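# Hang the picture frame level on the wall screw

## Task

Get the picture frame hanging level on the screw under its own support, resting on the screw's shank rather than its head; it must stay put without the robot holding it, and the grippers must then release it and back away.

## Robot and tools

Robot: two 6-joint arms, left_arm and right_arm, each with a parallel two-finger gripper. Things may occasionally tug on a held part or nudge a loose object. Do not let anything leave the table, and keep the arms from striking or pressing hard on each other.

Frame: one shared scene frame, in metres. Origin on the table surface midway between the arms, +z up, +x outward over the table, left_arm on the +y side. The arm names do not match left/right in images. Reported hand positions may be off, more so at long reach.

Joint order (used in every row and every per-joint list in results): waist, wrist pitch, wrist roll, shoulder, forearm roll, elbow. Stated ranges in radians: waist -6.283 to 6.283, shoulder -2.304 to 2.304, elbow -4.224 to 0.061, forearm roll -6.283 to 6.283, wrist pitch -2.164 to 2.164, wrist roll -6.283 to 6.283. True ends may differ by up to 0.010 rad.

A row is always 14 numbers, each in [-1, 1], covering both arms even if one stays still: left_arm's 6 joint values in the order above, then left_arm's opening, then the same 7 for right_arm. Joint values are offsets, not poses: 1.0 equals 2.036 rad. The opening value is absolute: +1 fully open, -1 closed.

execute_actions(actions): a list of actions run in sequence; an empty list just returns the current state and images. Each action is a table of up to 15 rows, one row per 1/30 s control step; if fewer than 15 rows, the last one is repeated to fill the step count. Joint offsets in every row are measured from the joint angles at the start of that action (for the first action in a call, from the last reported angles), not from the preceding row. If a row would push a joint more than 0.010 rad outward beyond its range, that action is rejected for both arms; a malformed action, or a first action failing this check, rejects the whole call. A joint driven past its real end stops there and the result may print "joint sent to its limit" (absence of that line does not prove there is more room).

move(target, speed, blocking): target is one 14-number row as above; its joint offsets are counted from the Joint positions in the most recent result showing them, giving an angle to go to. All joints progress the same fraction of their path, so grippers trace curves; paths last 0.5 to 10 s and are cut short at 10 s. speed (rad/s, 0.01 to 2, default 0.5) is the peak speed of whichever joint travels farthest. The move does not avoid obstacles or the other arm; faster moves hit harder, and targets set beyond a contact press harder. Finger values are applied at the start. With blocking=false you get a result after 0.5 s and motion continues; check with wait(0), and call wait or stop before any further execute_actions or move. The result adds a "move:" line: ending (done, off_target, moving, held, fault), limits=held or limits=none, and each arm's joint farthest from target. To keep pressing as before, send offsets from Joint positions to Joint targets.

wait(seconds): 0 to 10; arms hold their last command, a running move continues, returns early when the move ends.

stop(): brakes a running move; needs room, more when fast; fingers continue.

zoom_image(camera, region): camera is one of cam_head_left, cam_head_right, cam_high, cam_low, cam_left_wrist, cam_right_wrist (all 896x504); region is [x0, y0, x1, y1] in pixels from the top-left, at most 504 by 504.

finished_scene(scene): pass the current scene number to end it once the frame hangs on its own and the grippers are clear; irreversible. The result reports success and the next task. Replying without a tool call ends everything.

Motion limits: joint targets move at most 3.14 rad/s, take 0.16 s to accelerate, and stay within 0.623 rad of the measured angle per step; if targets would put a gripper over 70 mm from its measured spot, they are scaled back. Big displacements can therefore need several actions; finish incomplete motion in the next command. "joint command not followed" means a clearance check altered some joint targets. HELD in step readings marks steps where an arm's row was held back.

Gripper: fingers point along the gripper's +z and open along its y. end_effector_position sits between the pads when closed, about 2 cm behind the tips; closing pushes the tips roughly 10 mm further along +z. Joint positions give pad gap in metres (0.084 open). grip_measured is the opening on the command scale; to hold, command clearly less than it (lower squeezes harder, up to about 24 N per pad for parts up to ~6 cm). Fast closing can squeeze harder. Avoid drops and slips.

Results: each arm's end_effector_position, end_effector_quat_wxyz, linear and angular velocities; Joint positions, velocities, targets and torques (torques have offsets and noise, not zero in free air). Load limits (N m): waist 52.2, shoulder 52.2, elbow 43.5, forearm roll 23.4, wrist pitch 16.5, wrist roll 16.5, held weight included. Hitting one triggers a TORQUE FAULT: that arm backs off, holds 10 s and the rest of the call is skipped. Holding loads heats motors: MOTOR HOT warns from 65 °C, and at 80 °C an OVER-TEMPERATURE FAULT brakes that arm until cool. While you compose a reply, the robot keeps its last command. Prefer quick, smooth, low-effort motion and avoid slams or hard pushes.

Each tool is called after "Emit:" by a JSON object that holds its "method" and its "body", one argument or row to a line.

## Session

Emit:
{"method": "execute_actions", "body": {
  "actions": []
}}

Scene clock: 0.00 s.
left_arm: end_effector_position=(+0.2328, +0.4678, +0.3457) grip_measured=-1.00 end_effector_quat_wxyz=(+0.106, +0.829, -0.547, +0.058) end_effector_velocity=(+0.001, -0.000, +0.000) end_effector_angular_velocity=(-0.000, -0.001, +0.001) | right_arm: end_effector_position=(-0.0110, -0.2150, +0.2273) grip_measured=+1.00 end_effector_quat_wxyz=(-0.172, +0.944, +0.079, -0.272) end_effector_velocity=(+0.000, +0.000, +0.000) end_effector_angular_velocity=(+0.000, -0.002, +0.002)
Joint names: [waist, wrist pitch, wrist roll, shoulder, forearm roll, elbow]
Joint positions: left_arm=[ 0.323 -1.122  1.696  0.582 -0.237 -0.412  0.   ] | right_arm=[ 0.51  -0.923 -0.152  0.232  0.754 -0.205  0.084]
Joint velocities: left_arm=[-0.     0.    -0.    -0.    -0.001 -0.001 -0.   ] | right_arm=[ 0.001  0.    -0.     0.001 -0.002 -0.001  0.   ]
Joint torques (N m, as the arm reports them, + toward a larger angle): no reading
Motor temperatures (°C, as the motors report them): left_arm=[27 29 32 27 30 27] | right_arm=[27 32 29 25 26 25]
Joint targets: left_arm=[0.323 -1.122 1.696 0.582 -0.237 -0.412] | right_arm=[0.510 -0.923 -0.152 0.232 0.754 -0.205]

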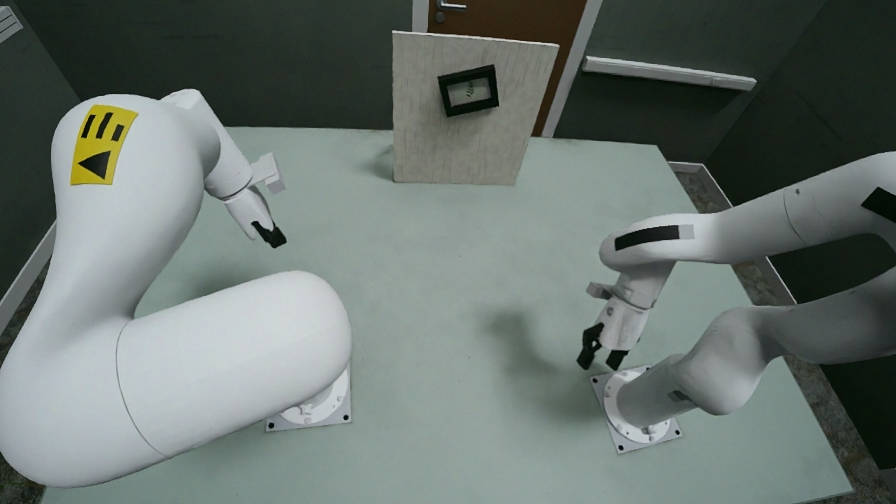

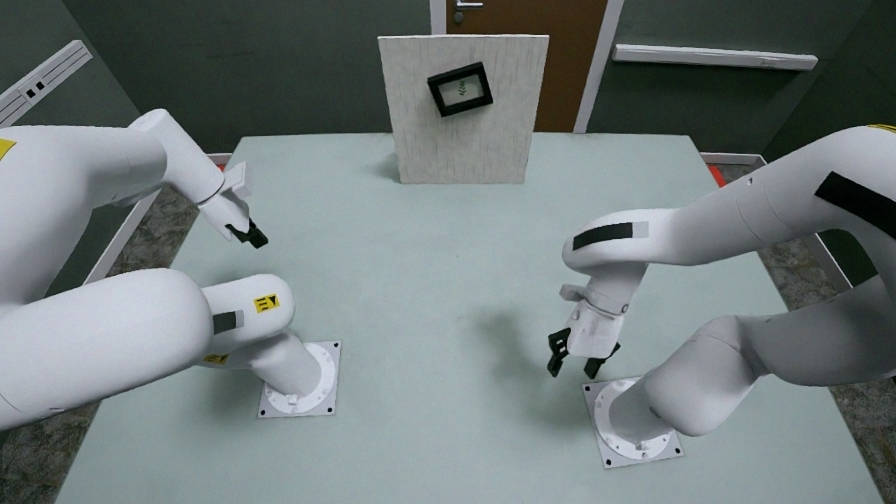

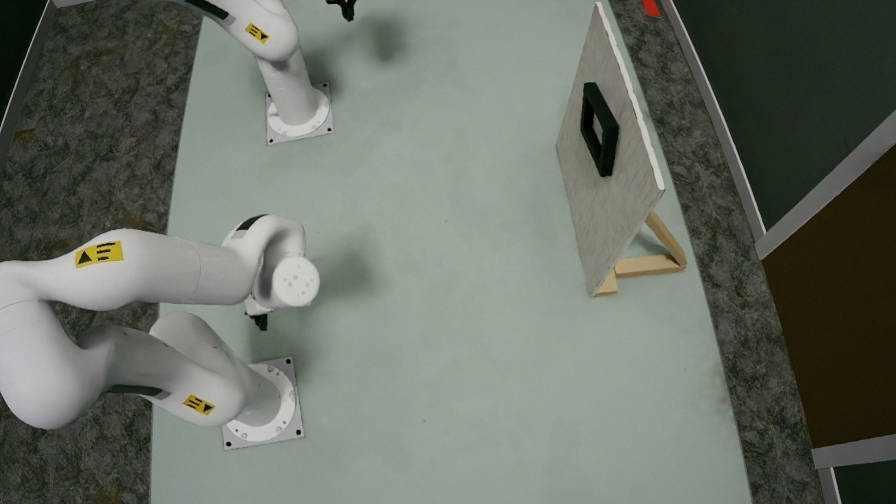

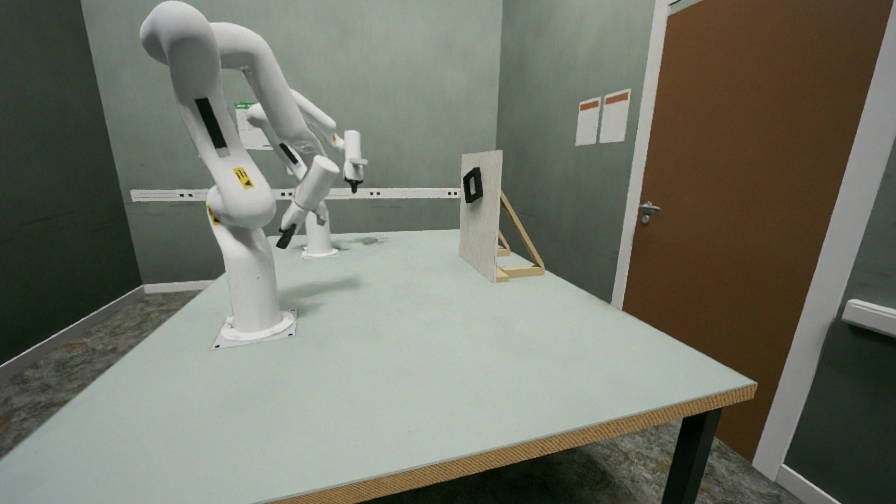

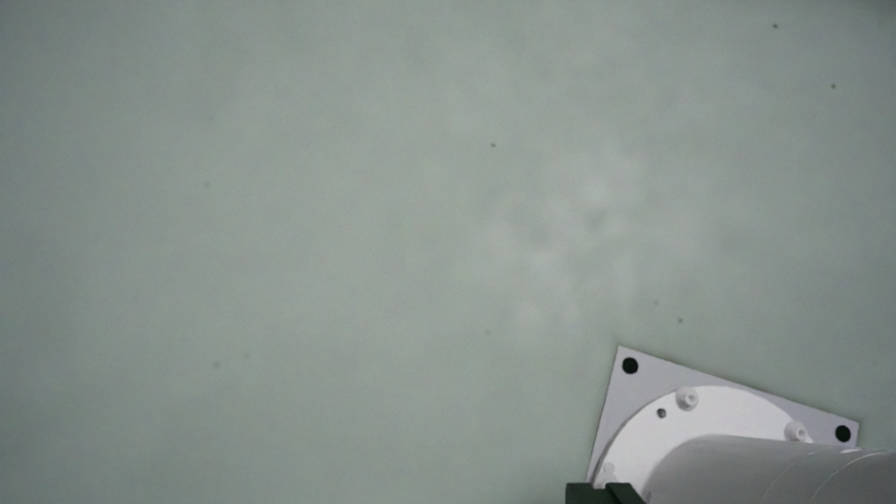

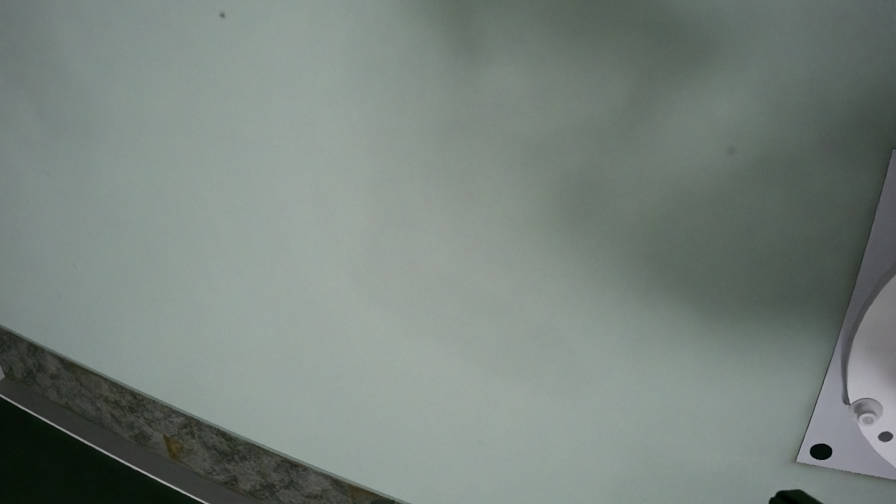

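Emit:
{"method": "zoom_image", "body": {
  "camera": "cam_head_right",
  "region": [380, 30, 560, 190]
}}

Region (380, 30, 560, 190) of cam_head_right's 896x504 image, scaled by 2.800, with more detail than that image has.

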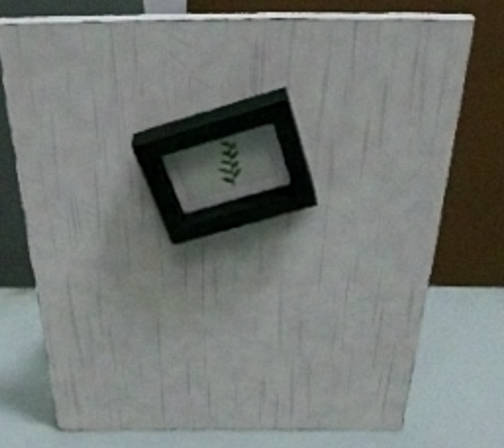

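Emit:
{"method": "execute_actions", "body": {
  "actions": [
    [[0,0,0,0,0,0,-1, 0,0,0,0.1,0,0,-1]],
    [[0,0,0,0,0,0,-1, 0,0,0,0,0,0,-1]]
  ]
}}

Scene clock: 1.40 s.
left_arm: end_effector_position=(+0.2328, +0.4678, +0.3457) grip_measured=-1.00 end_effector_quat_wxyz=(+0.106, +0.829, -0.547, +0.058) end_effector_velocity=(+0.000, -0.000, +0.000) end_effector_angular_velocity=(-0.001, -0.001, -0.001) | right_arm: end_effector_position=(+0.0084, -0.2009, +0.2621) grip_measured=-1.00 end_effector_quat_wxyz=(-0.221, +0.951, +0.108, -0.189) end_effector_velocity=(+0.001, +0.001, +0.001) end_effector_angular_velocity=(+0.001, -0.001, -0.003)
Joint names: [waist, wrist pitch, wrist roll, shoulder, forearm roll, elbow]
Joint positions: left_arm=[ 0.323 -1.122  1.696  0.582 -0.237 -0.412  0.   ] | right_arm=[ 0.51  -0.923 -0.152  0.434  0.754 -0.205  0.   ]
Joint velocities: left_arm=[-0.001 -0.     0.001  0.    -0.001 -0.     0.   ] | right_arm=[-0.001  0.     0.001  0.001  0.001 -0.001  0.   ]
Joint torques (N m, as the arm reports them, + toward a larger angle): left_arm=[  1.08  -0.16  -0.79   5.65   1.07 -19.88] | right_arm=[ -6.41  -0.87   0.19   6.66   2.24 -21.7 ]
Motor temperatures (°C, as the motors report them): left_arm=[27 29 32 27 30 27] | right_arm=[27 32 29 25 26 25]
Joint targets: left_arm=[0.323 -1.122 1.696 0.582 -0.237 -0.412] | right_arm=[0.510 -0.923 -0.152 0.434 0.754 -0.205]
Step readings (joint positions; steps 1 to 15: 1st action; 16 to 30: 2nd action):
0: left_arm=[0.323 -1.122 1.696 0.582 -0.237 -0.412] | right_arm=[0.510 -0.923 -0.152 0.232 0.754 -0.205]
1: left_arm=[0.323 -1.122 1.696 0.582 -0.237 -0.412] | right_arm=[0.510 -0.923 -0.152 0.232 0.754 -0.205]
2: left_arm=[0.323 -1.122 1.696 0.582 -0.237 -0.412] | right_arm=[0.510 -0.923 -0.152 0.238 0.754 -0.205]
4: left_arm=[0.323 -1.122 1.696 0.582 -0.237 -0.412] | right_arm=[0.510 -0.923 -0.152 0.298 0.754 -0.204]
8: left_arm=[0.323 -1.122 1.696 0.582 -0.237 -0.412] | right_arm=[0.510 -0.923 -0.152 0.431 0.754 -0.207]
15: left_arm=[0.323 -1.122 1.696 0.582 -0.237 -0.412] | right_arm=[0.510 -0.923 -0.152 0.434 0.754 -0.205]
16: left_arm=[0.323 -1.122 1.696 0.582 -0.237 -0.412] | right_arm=[0.510 -0.923 -0.152 0.435 0.754 -0.205]
17: left_arm=[0.323 -1.122 1.696 0.582 -0.237 -0.412] | right_arm=[0.510 -0.923 -0.152 0.434 0.754 -0.205]
19: left_arm=[0.323 -1.122 1.696 0.582 -0.237 -0.412] | right_arm=[0.510 -0.923 -0.152 0.434 0.754 -0.204]
23: left_arm=[0.323 -1.122 1.696 0.582 -0.237 -0.412] | right_arm=[0.510 -0.923 -0.152 0.434 0.754 -0.205]
30: Joint positions above

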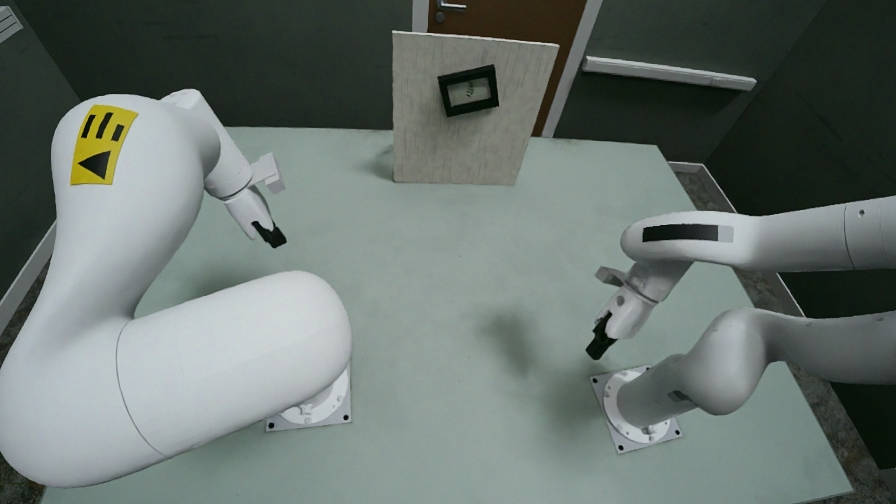

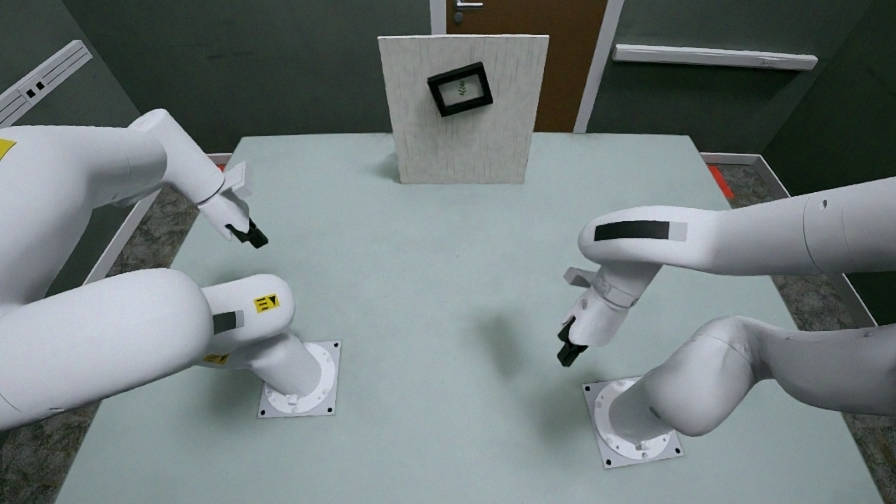

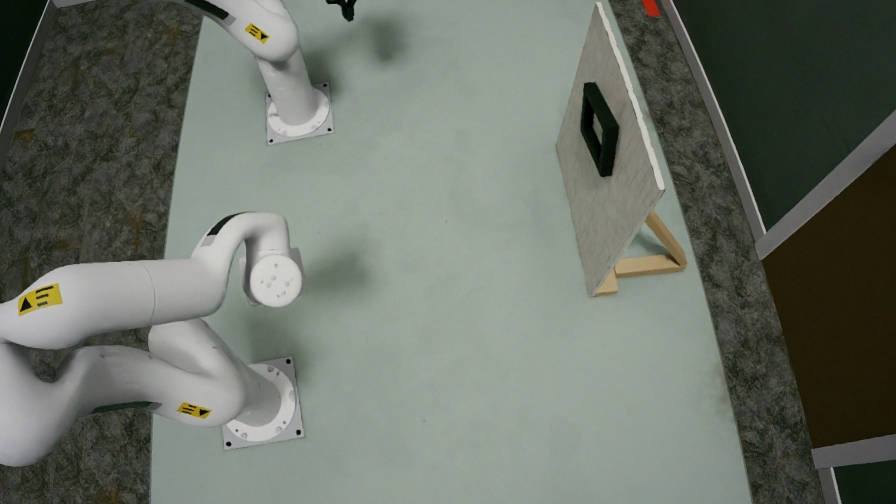

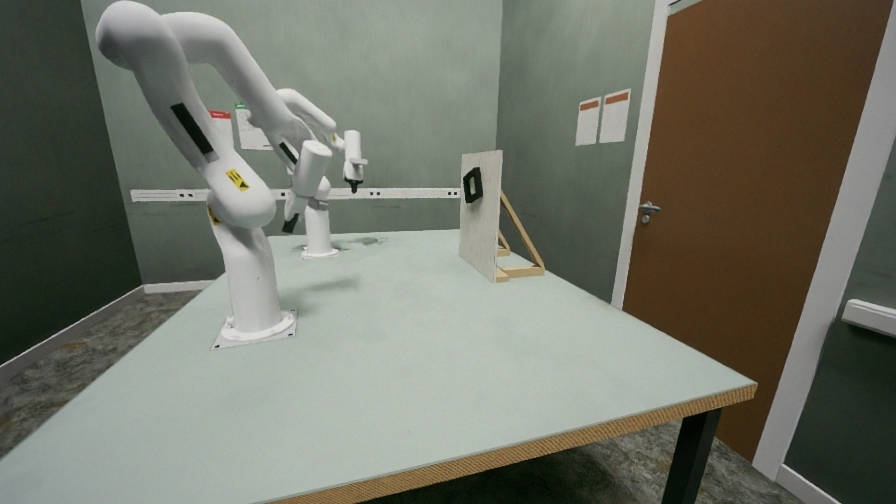

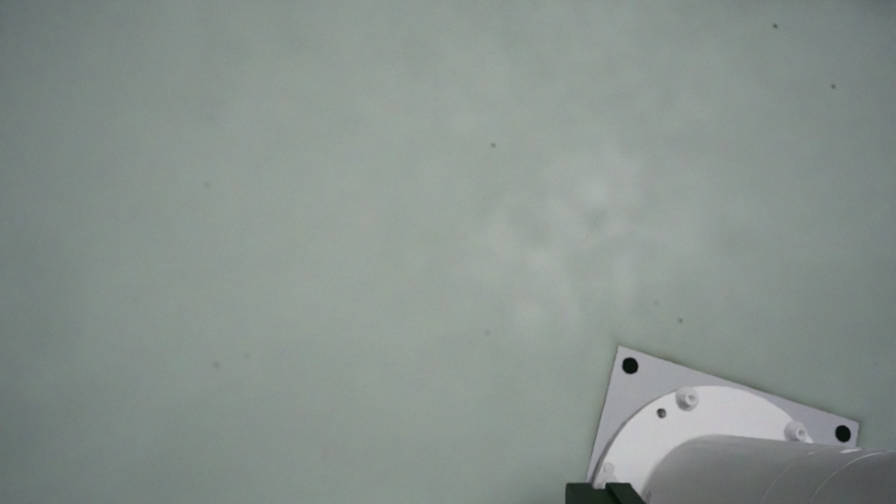

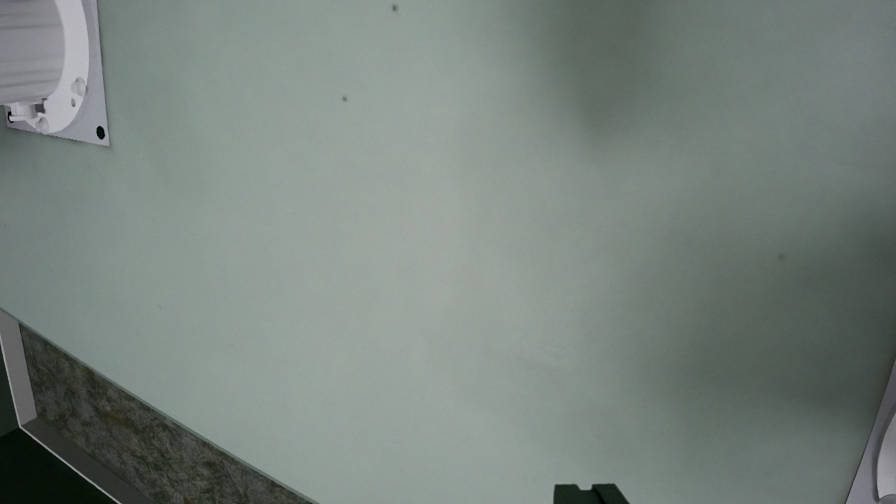

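Emit:
{"method": "move", "body": {
  "target": [0,0,0,0,0,0,-1, -0.15,0,0.075,-0.36,-0.37,-0.4,-1],
  "speed": 1.0
}}

Scene clock: 2.97 s.
left_arm: end_effector_position=(+0.2328, +0.4678, +0.3457) grip_measured=-1.00 end_effector_quat_wxyz=(+0.106, +0.829, -0.547, +0.058) end_effector_velocity=(+0.000, +0.000, +0.000) end_effector_angular_velocity=(+0.002, -0.001, +0.000) | right_arm: end_effector_position=(+0.3730, -0.2713, +0.2763) grip_measured=-1.00 end_effector_quat_wxyz=(+0.016, +0.982, +0.160, -0.100) end_effector_velocity=(+0.001, -0.001, -0.001) end_effector_angular_velocity=(-0.003, +0.001, +0.001)
Joint names: [waist, wrist pitch, wrist roll, shoulder, forearm roll, elbow]
Joint positions: left_arm=[ 0.323 -1.122  1.696  0.582 -0.237 -0.412  0.   ] | right_arm=[ 0.205 -0.923  0.    -0.298  0.001 -1.018  0.   ]
Joint velocities: left_arm=[-0.     0.001 -0.     0.     0.001 -0.     0.   ] | right_arm=[-0.001  0.001  0.001 -0.005 -0.003 -0.003  0.   ]
Joint torques (N m, as the arm reports them, + toward a larger angle): left_arm=[ -0.33  -0.2   -0.83   5.54   1.16 -19.65] | right_arm=[ -6.2   -0.47   0.11  42.23   1.65 -21.56]
Motor temperatures (°C, as the motors report them): left_arm=[27 29 32 27 30 27] | right_arm=[27 32 29 25 26 25]
Joint targets: left_arm=[0.323 -1.122 1.696 0.582 -0.237 -0.412] | right_arm=[0.205 -0.923 0.000 -0.298 0.001 -1.019]
move: done; limits=none; left_arm: farthest joint: the waist, 0.000 radians from its target (0.000 radians at the start); right_arm: farthest joint: the waist, 0.001 radians from its target (0.306 radians at the start)

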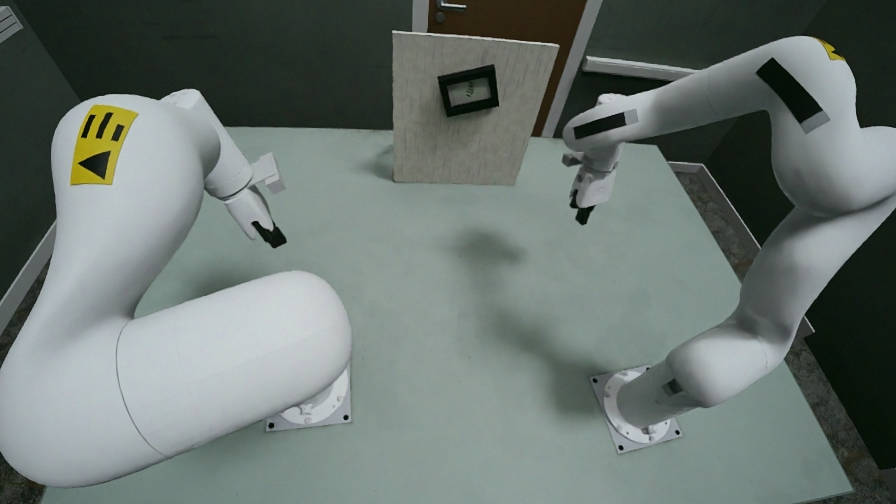

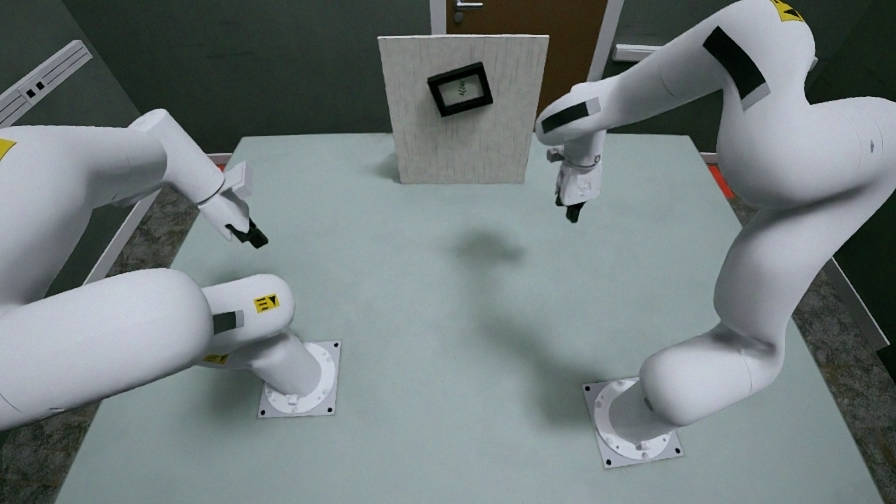

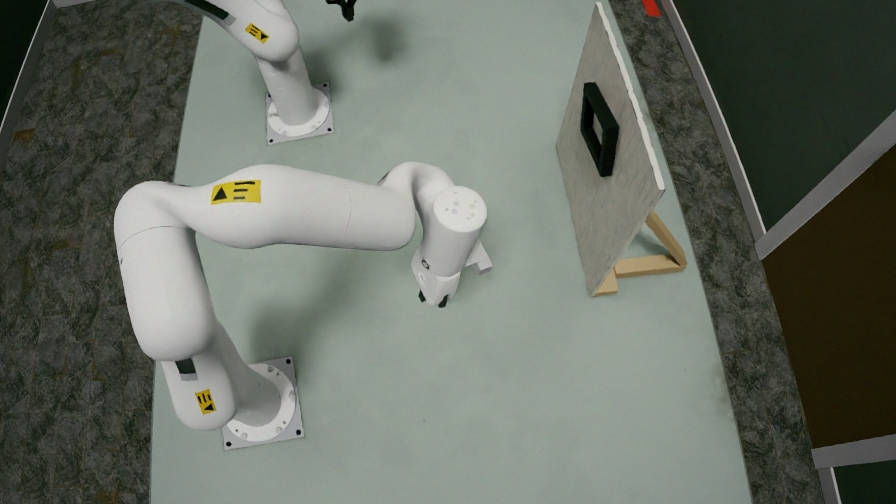

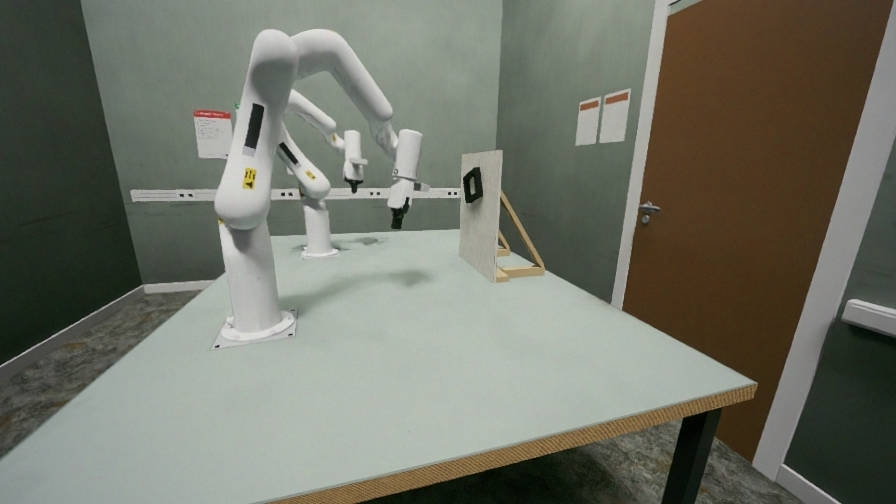

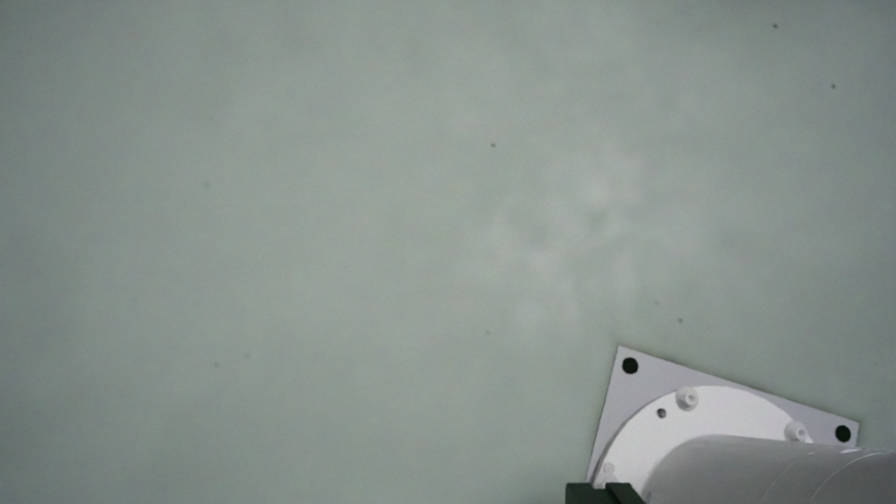

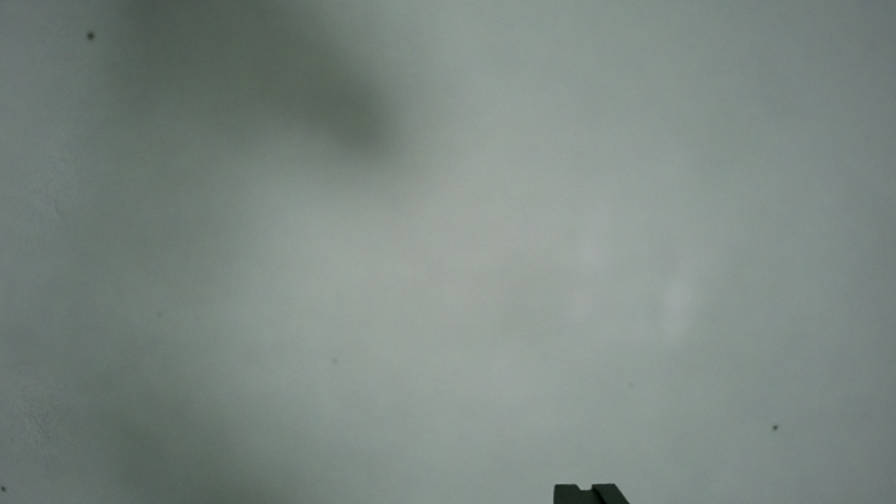

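Emit:
{"method": "move", "body": {
  "target": [0,0,0,0,0,0,-1, 0,0.2,0,0,0,0,-1],
  "speed": 1.0
}}

Scene clock: 4.10 s.
left_arm: end_effector_position=(+0.2328, +0.4678, +0.3457) grip_measured=-1.00 end_effector_quat_wxyz=(+0.106, +0.829, -0.547, +0.058) end_effector_velocity=(+0.000, -0.000, -0.000) end_effector_angular_velocity=(-0.001, -0.000, -0.000) | right_arm: end_effector_position=(+0.4666, -0.2400, +0.2763) grip_measured=-1.00 end_effector_quat_wxyz=(-0.017, +0.982, +0.159, +0.101) end_effector_velocity=(+0.001, +0.000, +0.001) end_effector_angular_velocity=(+0.002, -0.004, -0.002)
Joint names: [waist, wrist pitch, wrist roll, shoulder, forearm roll, elbow]
Joint positions: left_arm=[ 0.323 -1.122  1.696  0.582 -0.237 -0.412  0.   ] | right_arm=[ 0.205 -0.516  0.    -0.298  0.001 -1.018  0.   ]
Joint velocities: left_arm=[-0.001  0.     0.001 -0.    -0.002  0.     0.   ] | right_arm=[-0.     0.002  0.002  0.001 -0.    -0.002  0.   ]
Joint torques (N m, as the arm reports them, + toward a larger angle): left_arm=[ -0.02  -0.16  -0.86   6.02   1.11 -19.57] | right_arm=[ -5.71   0.16   0.15  42.12   1.53 -22.37]
Motor temperatures (°C, as the motors report them): left_arm=[27 29 32 27 30 27] | right_arm=[27 32 29 25 26 25]
Joint targets: left_arm=[0.323 -1.122 1.696 0.582 -0.237 -0.412] | right_arm=[0.205 -0.516 0.000 -0.298 0.001 -1.018]
move: done; limits=none; left_arm: farthest joint: the waist, 0.000 radians from its target (0.000 radians at the start); right_arm: farthest joint: the wrist pitch, 0.001 radians from its target (0.407 radians at the start)

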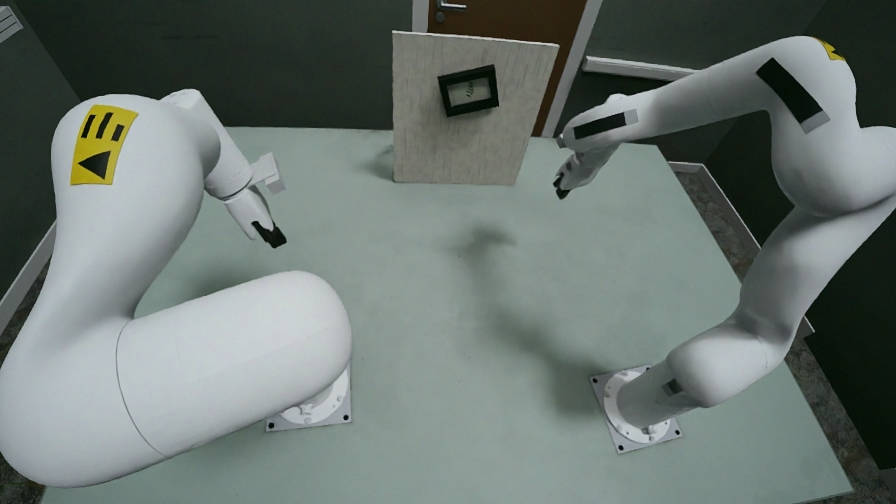

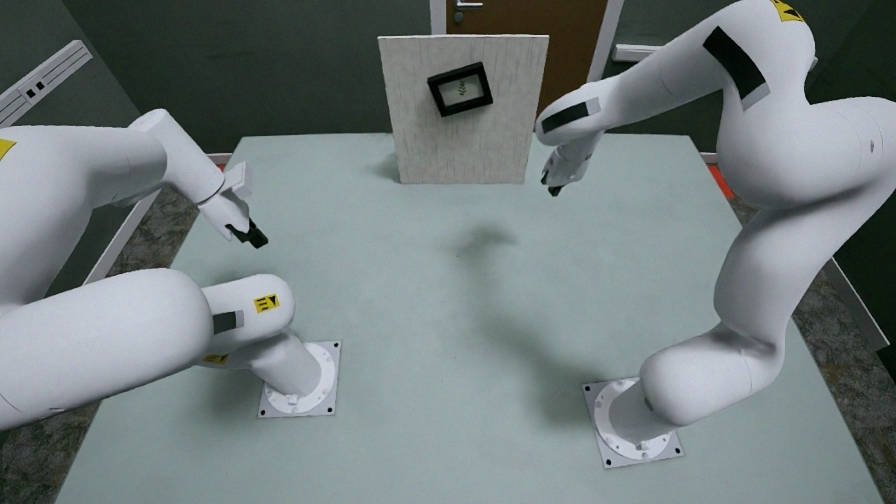

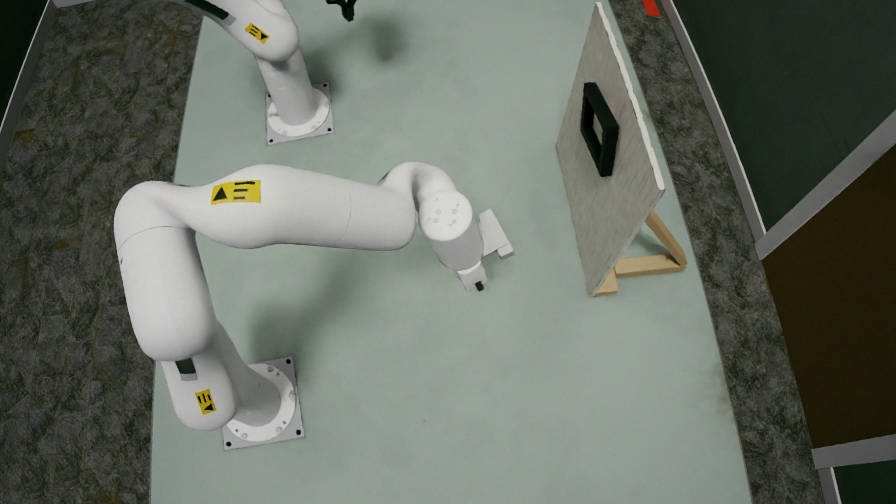

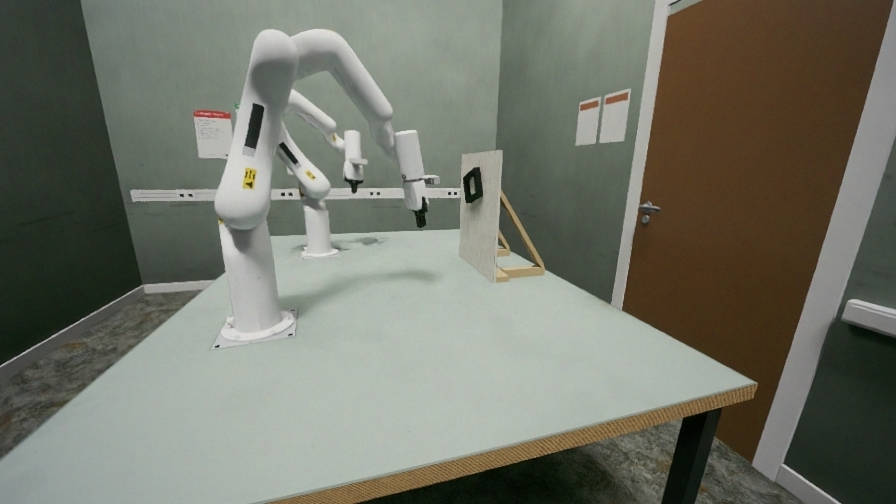

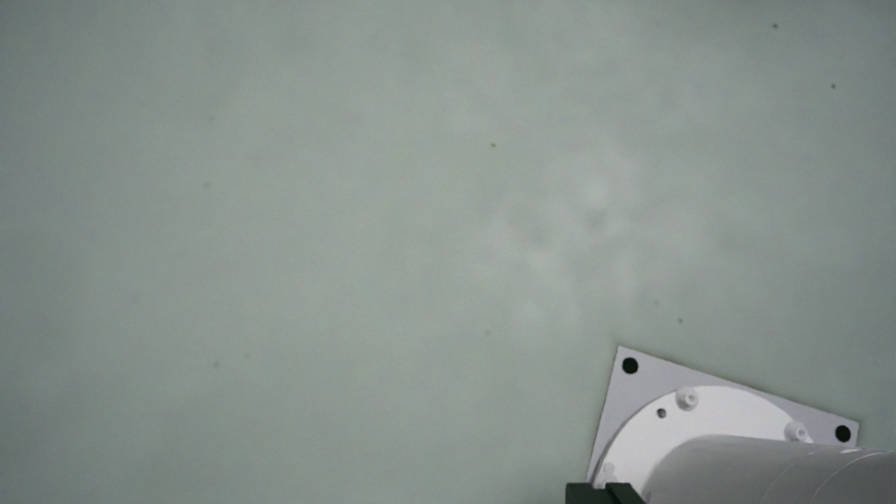

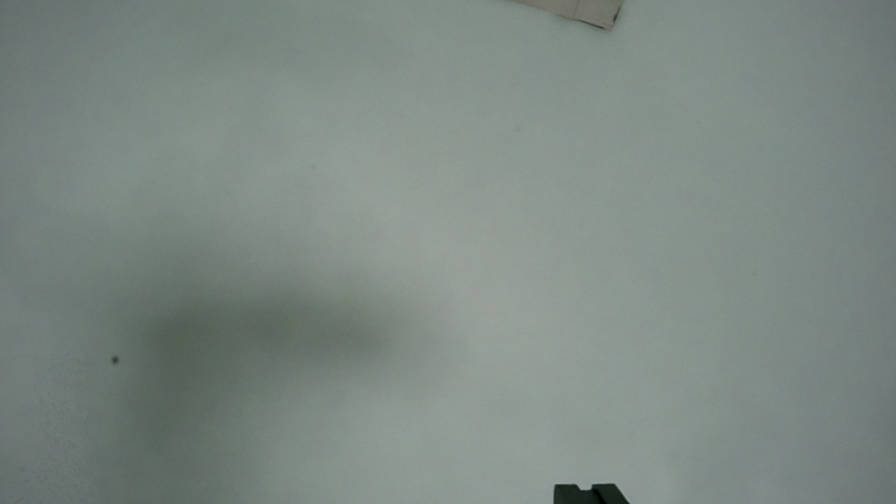

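Emit:
{"method": "move", "body": {
  "target": [0,0,0,0,0,0,-1, 0,0.732,0,0.146,0,0.205,-1],
  "speed": 1.0
}}

Scene clock: 6.67 s.
left_arm: end_effector_position=(+0.2328, +0.4678, +0.3457) grip_measured=-1.00 end_effector_quat_wxyz=(+0.106, +0.829, -0.547, +0.058) end_effector_velocity=(+0.000, +0.000, +0.000) end_effector_angular_velocity=(+0.000, -0.001, +0.000) | right_arm: end_effector_position=(+0.5155, -0.2239, +0.4880) grip_measured=-1.00 end_effector_quat_wxyz=(-0.114, +0.697, +0.113, +0.699) end_effector_velocity=(-0.001, +0.000, -0.000) end_effector_angular_velocity=(+0.000, +0.001, +0.000)
Joint names: [waist, wrist pitch, wrist roll, shoulder, forearm roll, elbow]
Joint positions: left_arm=[ 0.323 -1.122  1.696  0.582 -0.237 -0.412  0.   ] | right_arm=[ 0.205  0.973  0.    -0.001  0.001 -0.601  0.   ]
Joint velocities: left_arm=[ 0.  0.  0. -0. -0. -0.  0.] | right_arm=[0.001 0.    0.    0.002 0.    0.003 0.   ]
Joint torques (N m, as the arm reports them, + toward a larger angle): left_arm=[  0.55  -0.22  -0.8    5.82   1.14 -19.64] | right_arm=[ -6.62   1.37   0.19  27.87   1.37 -22.75]
Motor temperatures (°C, as the motors report them): left_arm=[27 29 32 27 30 27] | right_arm=[27 32 29 25 26 25]
Joint targets: left_arm=[0.323 -1.122 1.696 0.582 -0.237 -0.412] | right_arm=[0.205 0.974 0.000 -0.000 0.001 -0.601]
move: done; limits=none; left_arm: farthest joint: the waist, 0.000 radians from its target (0.000 radians at the start); right_arm: farthest joint: the wrist pitch, 0.001 radians from its target (1.490 radians at the start)

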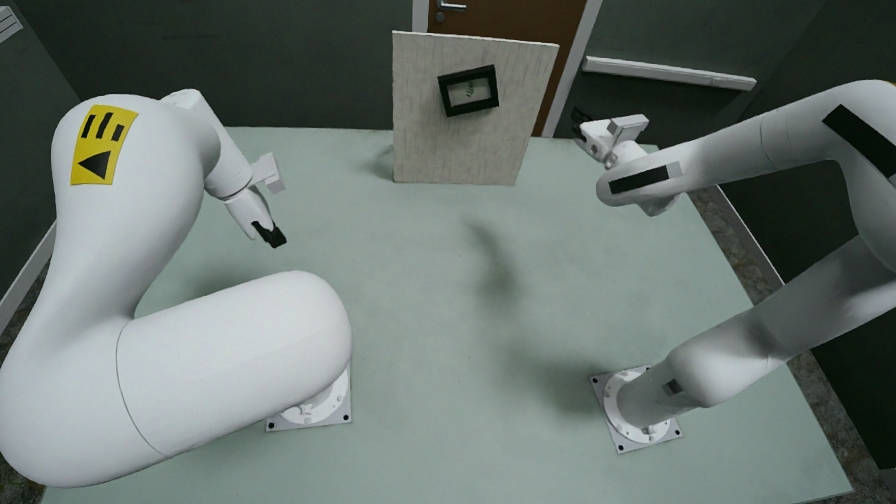

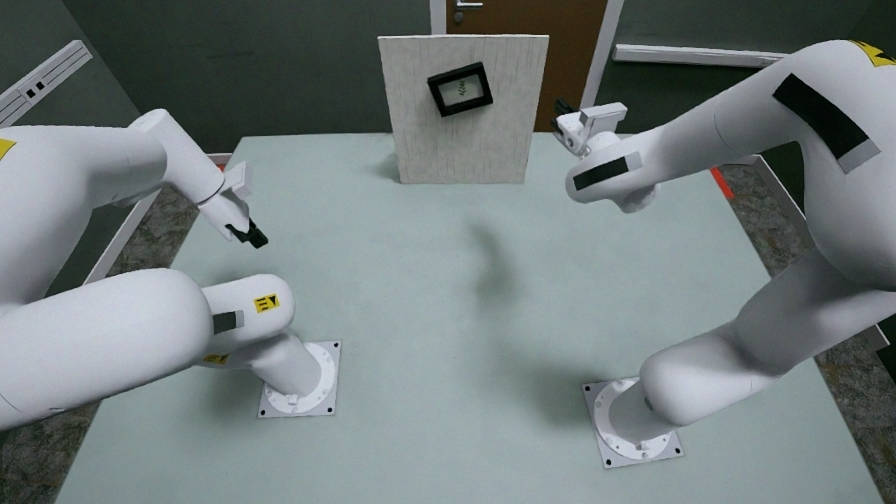

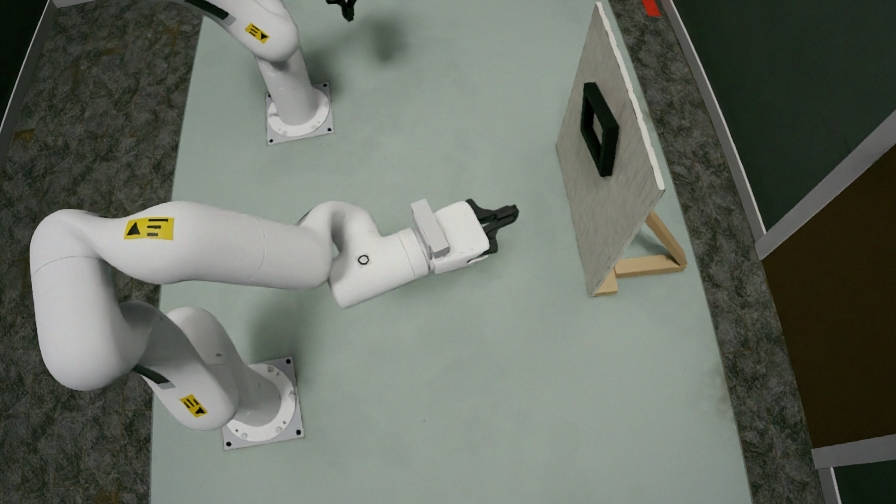

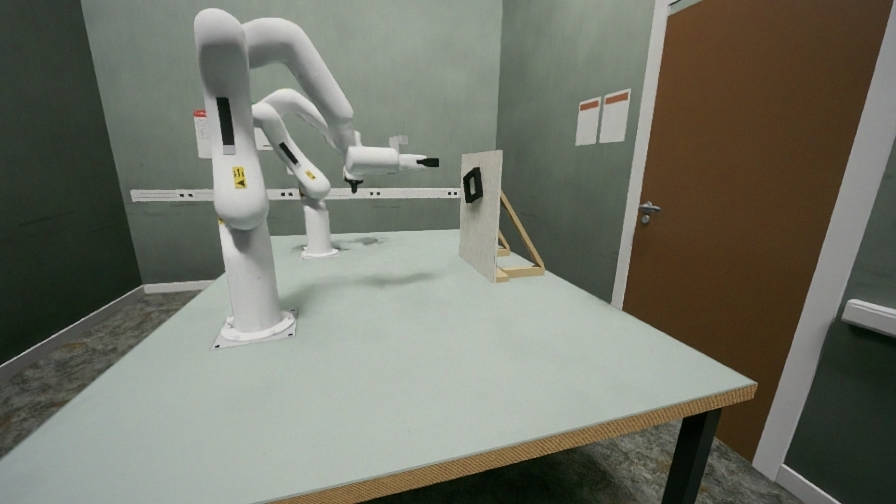

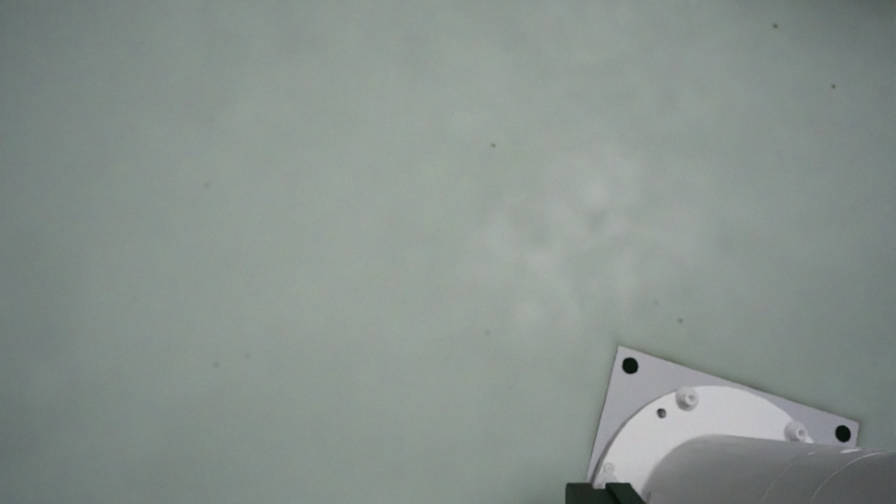

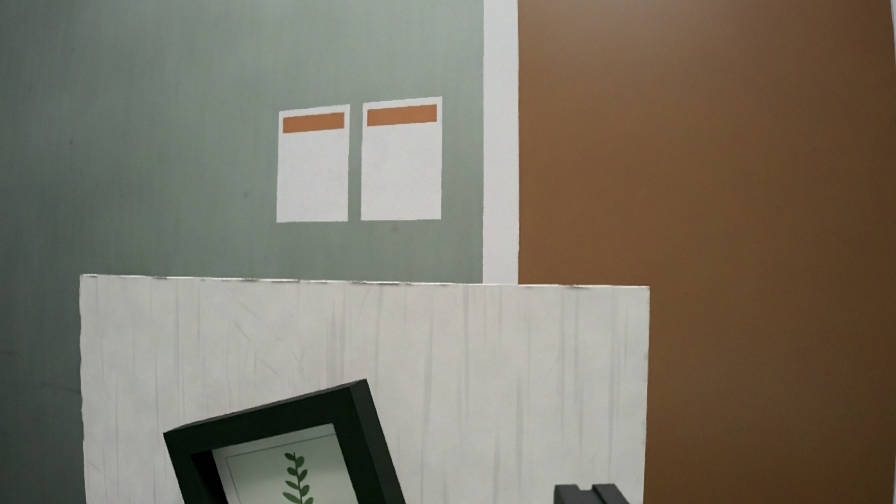

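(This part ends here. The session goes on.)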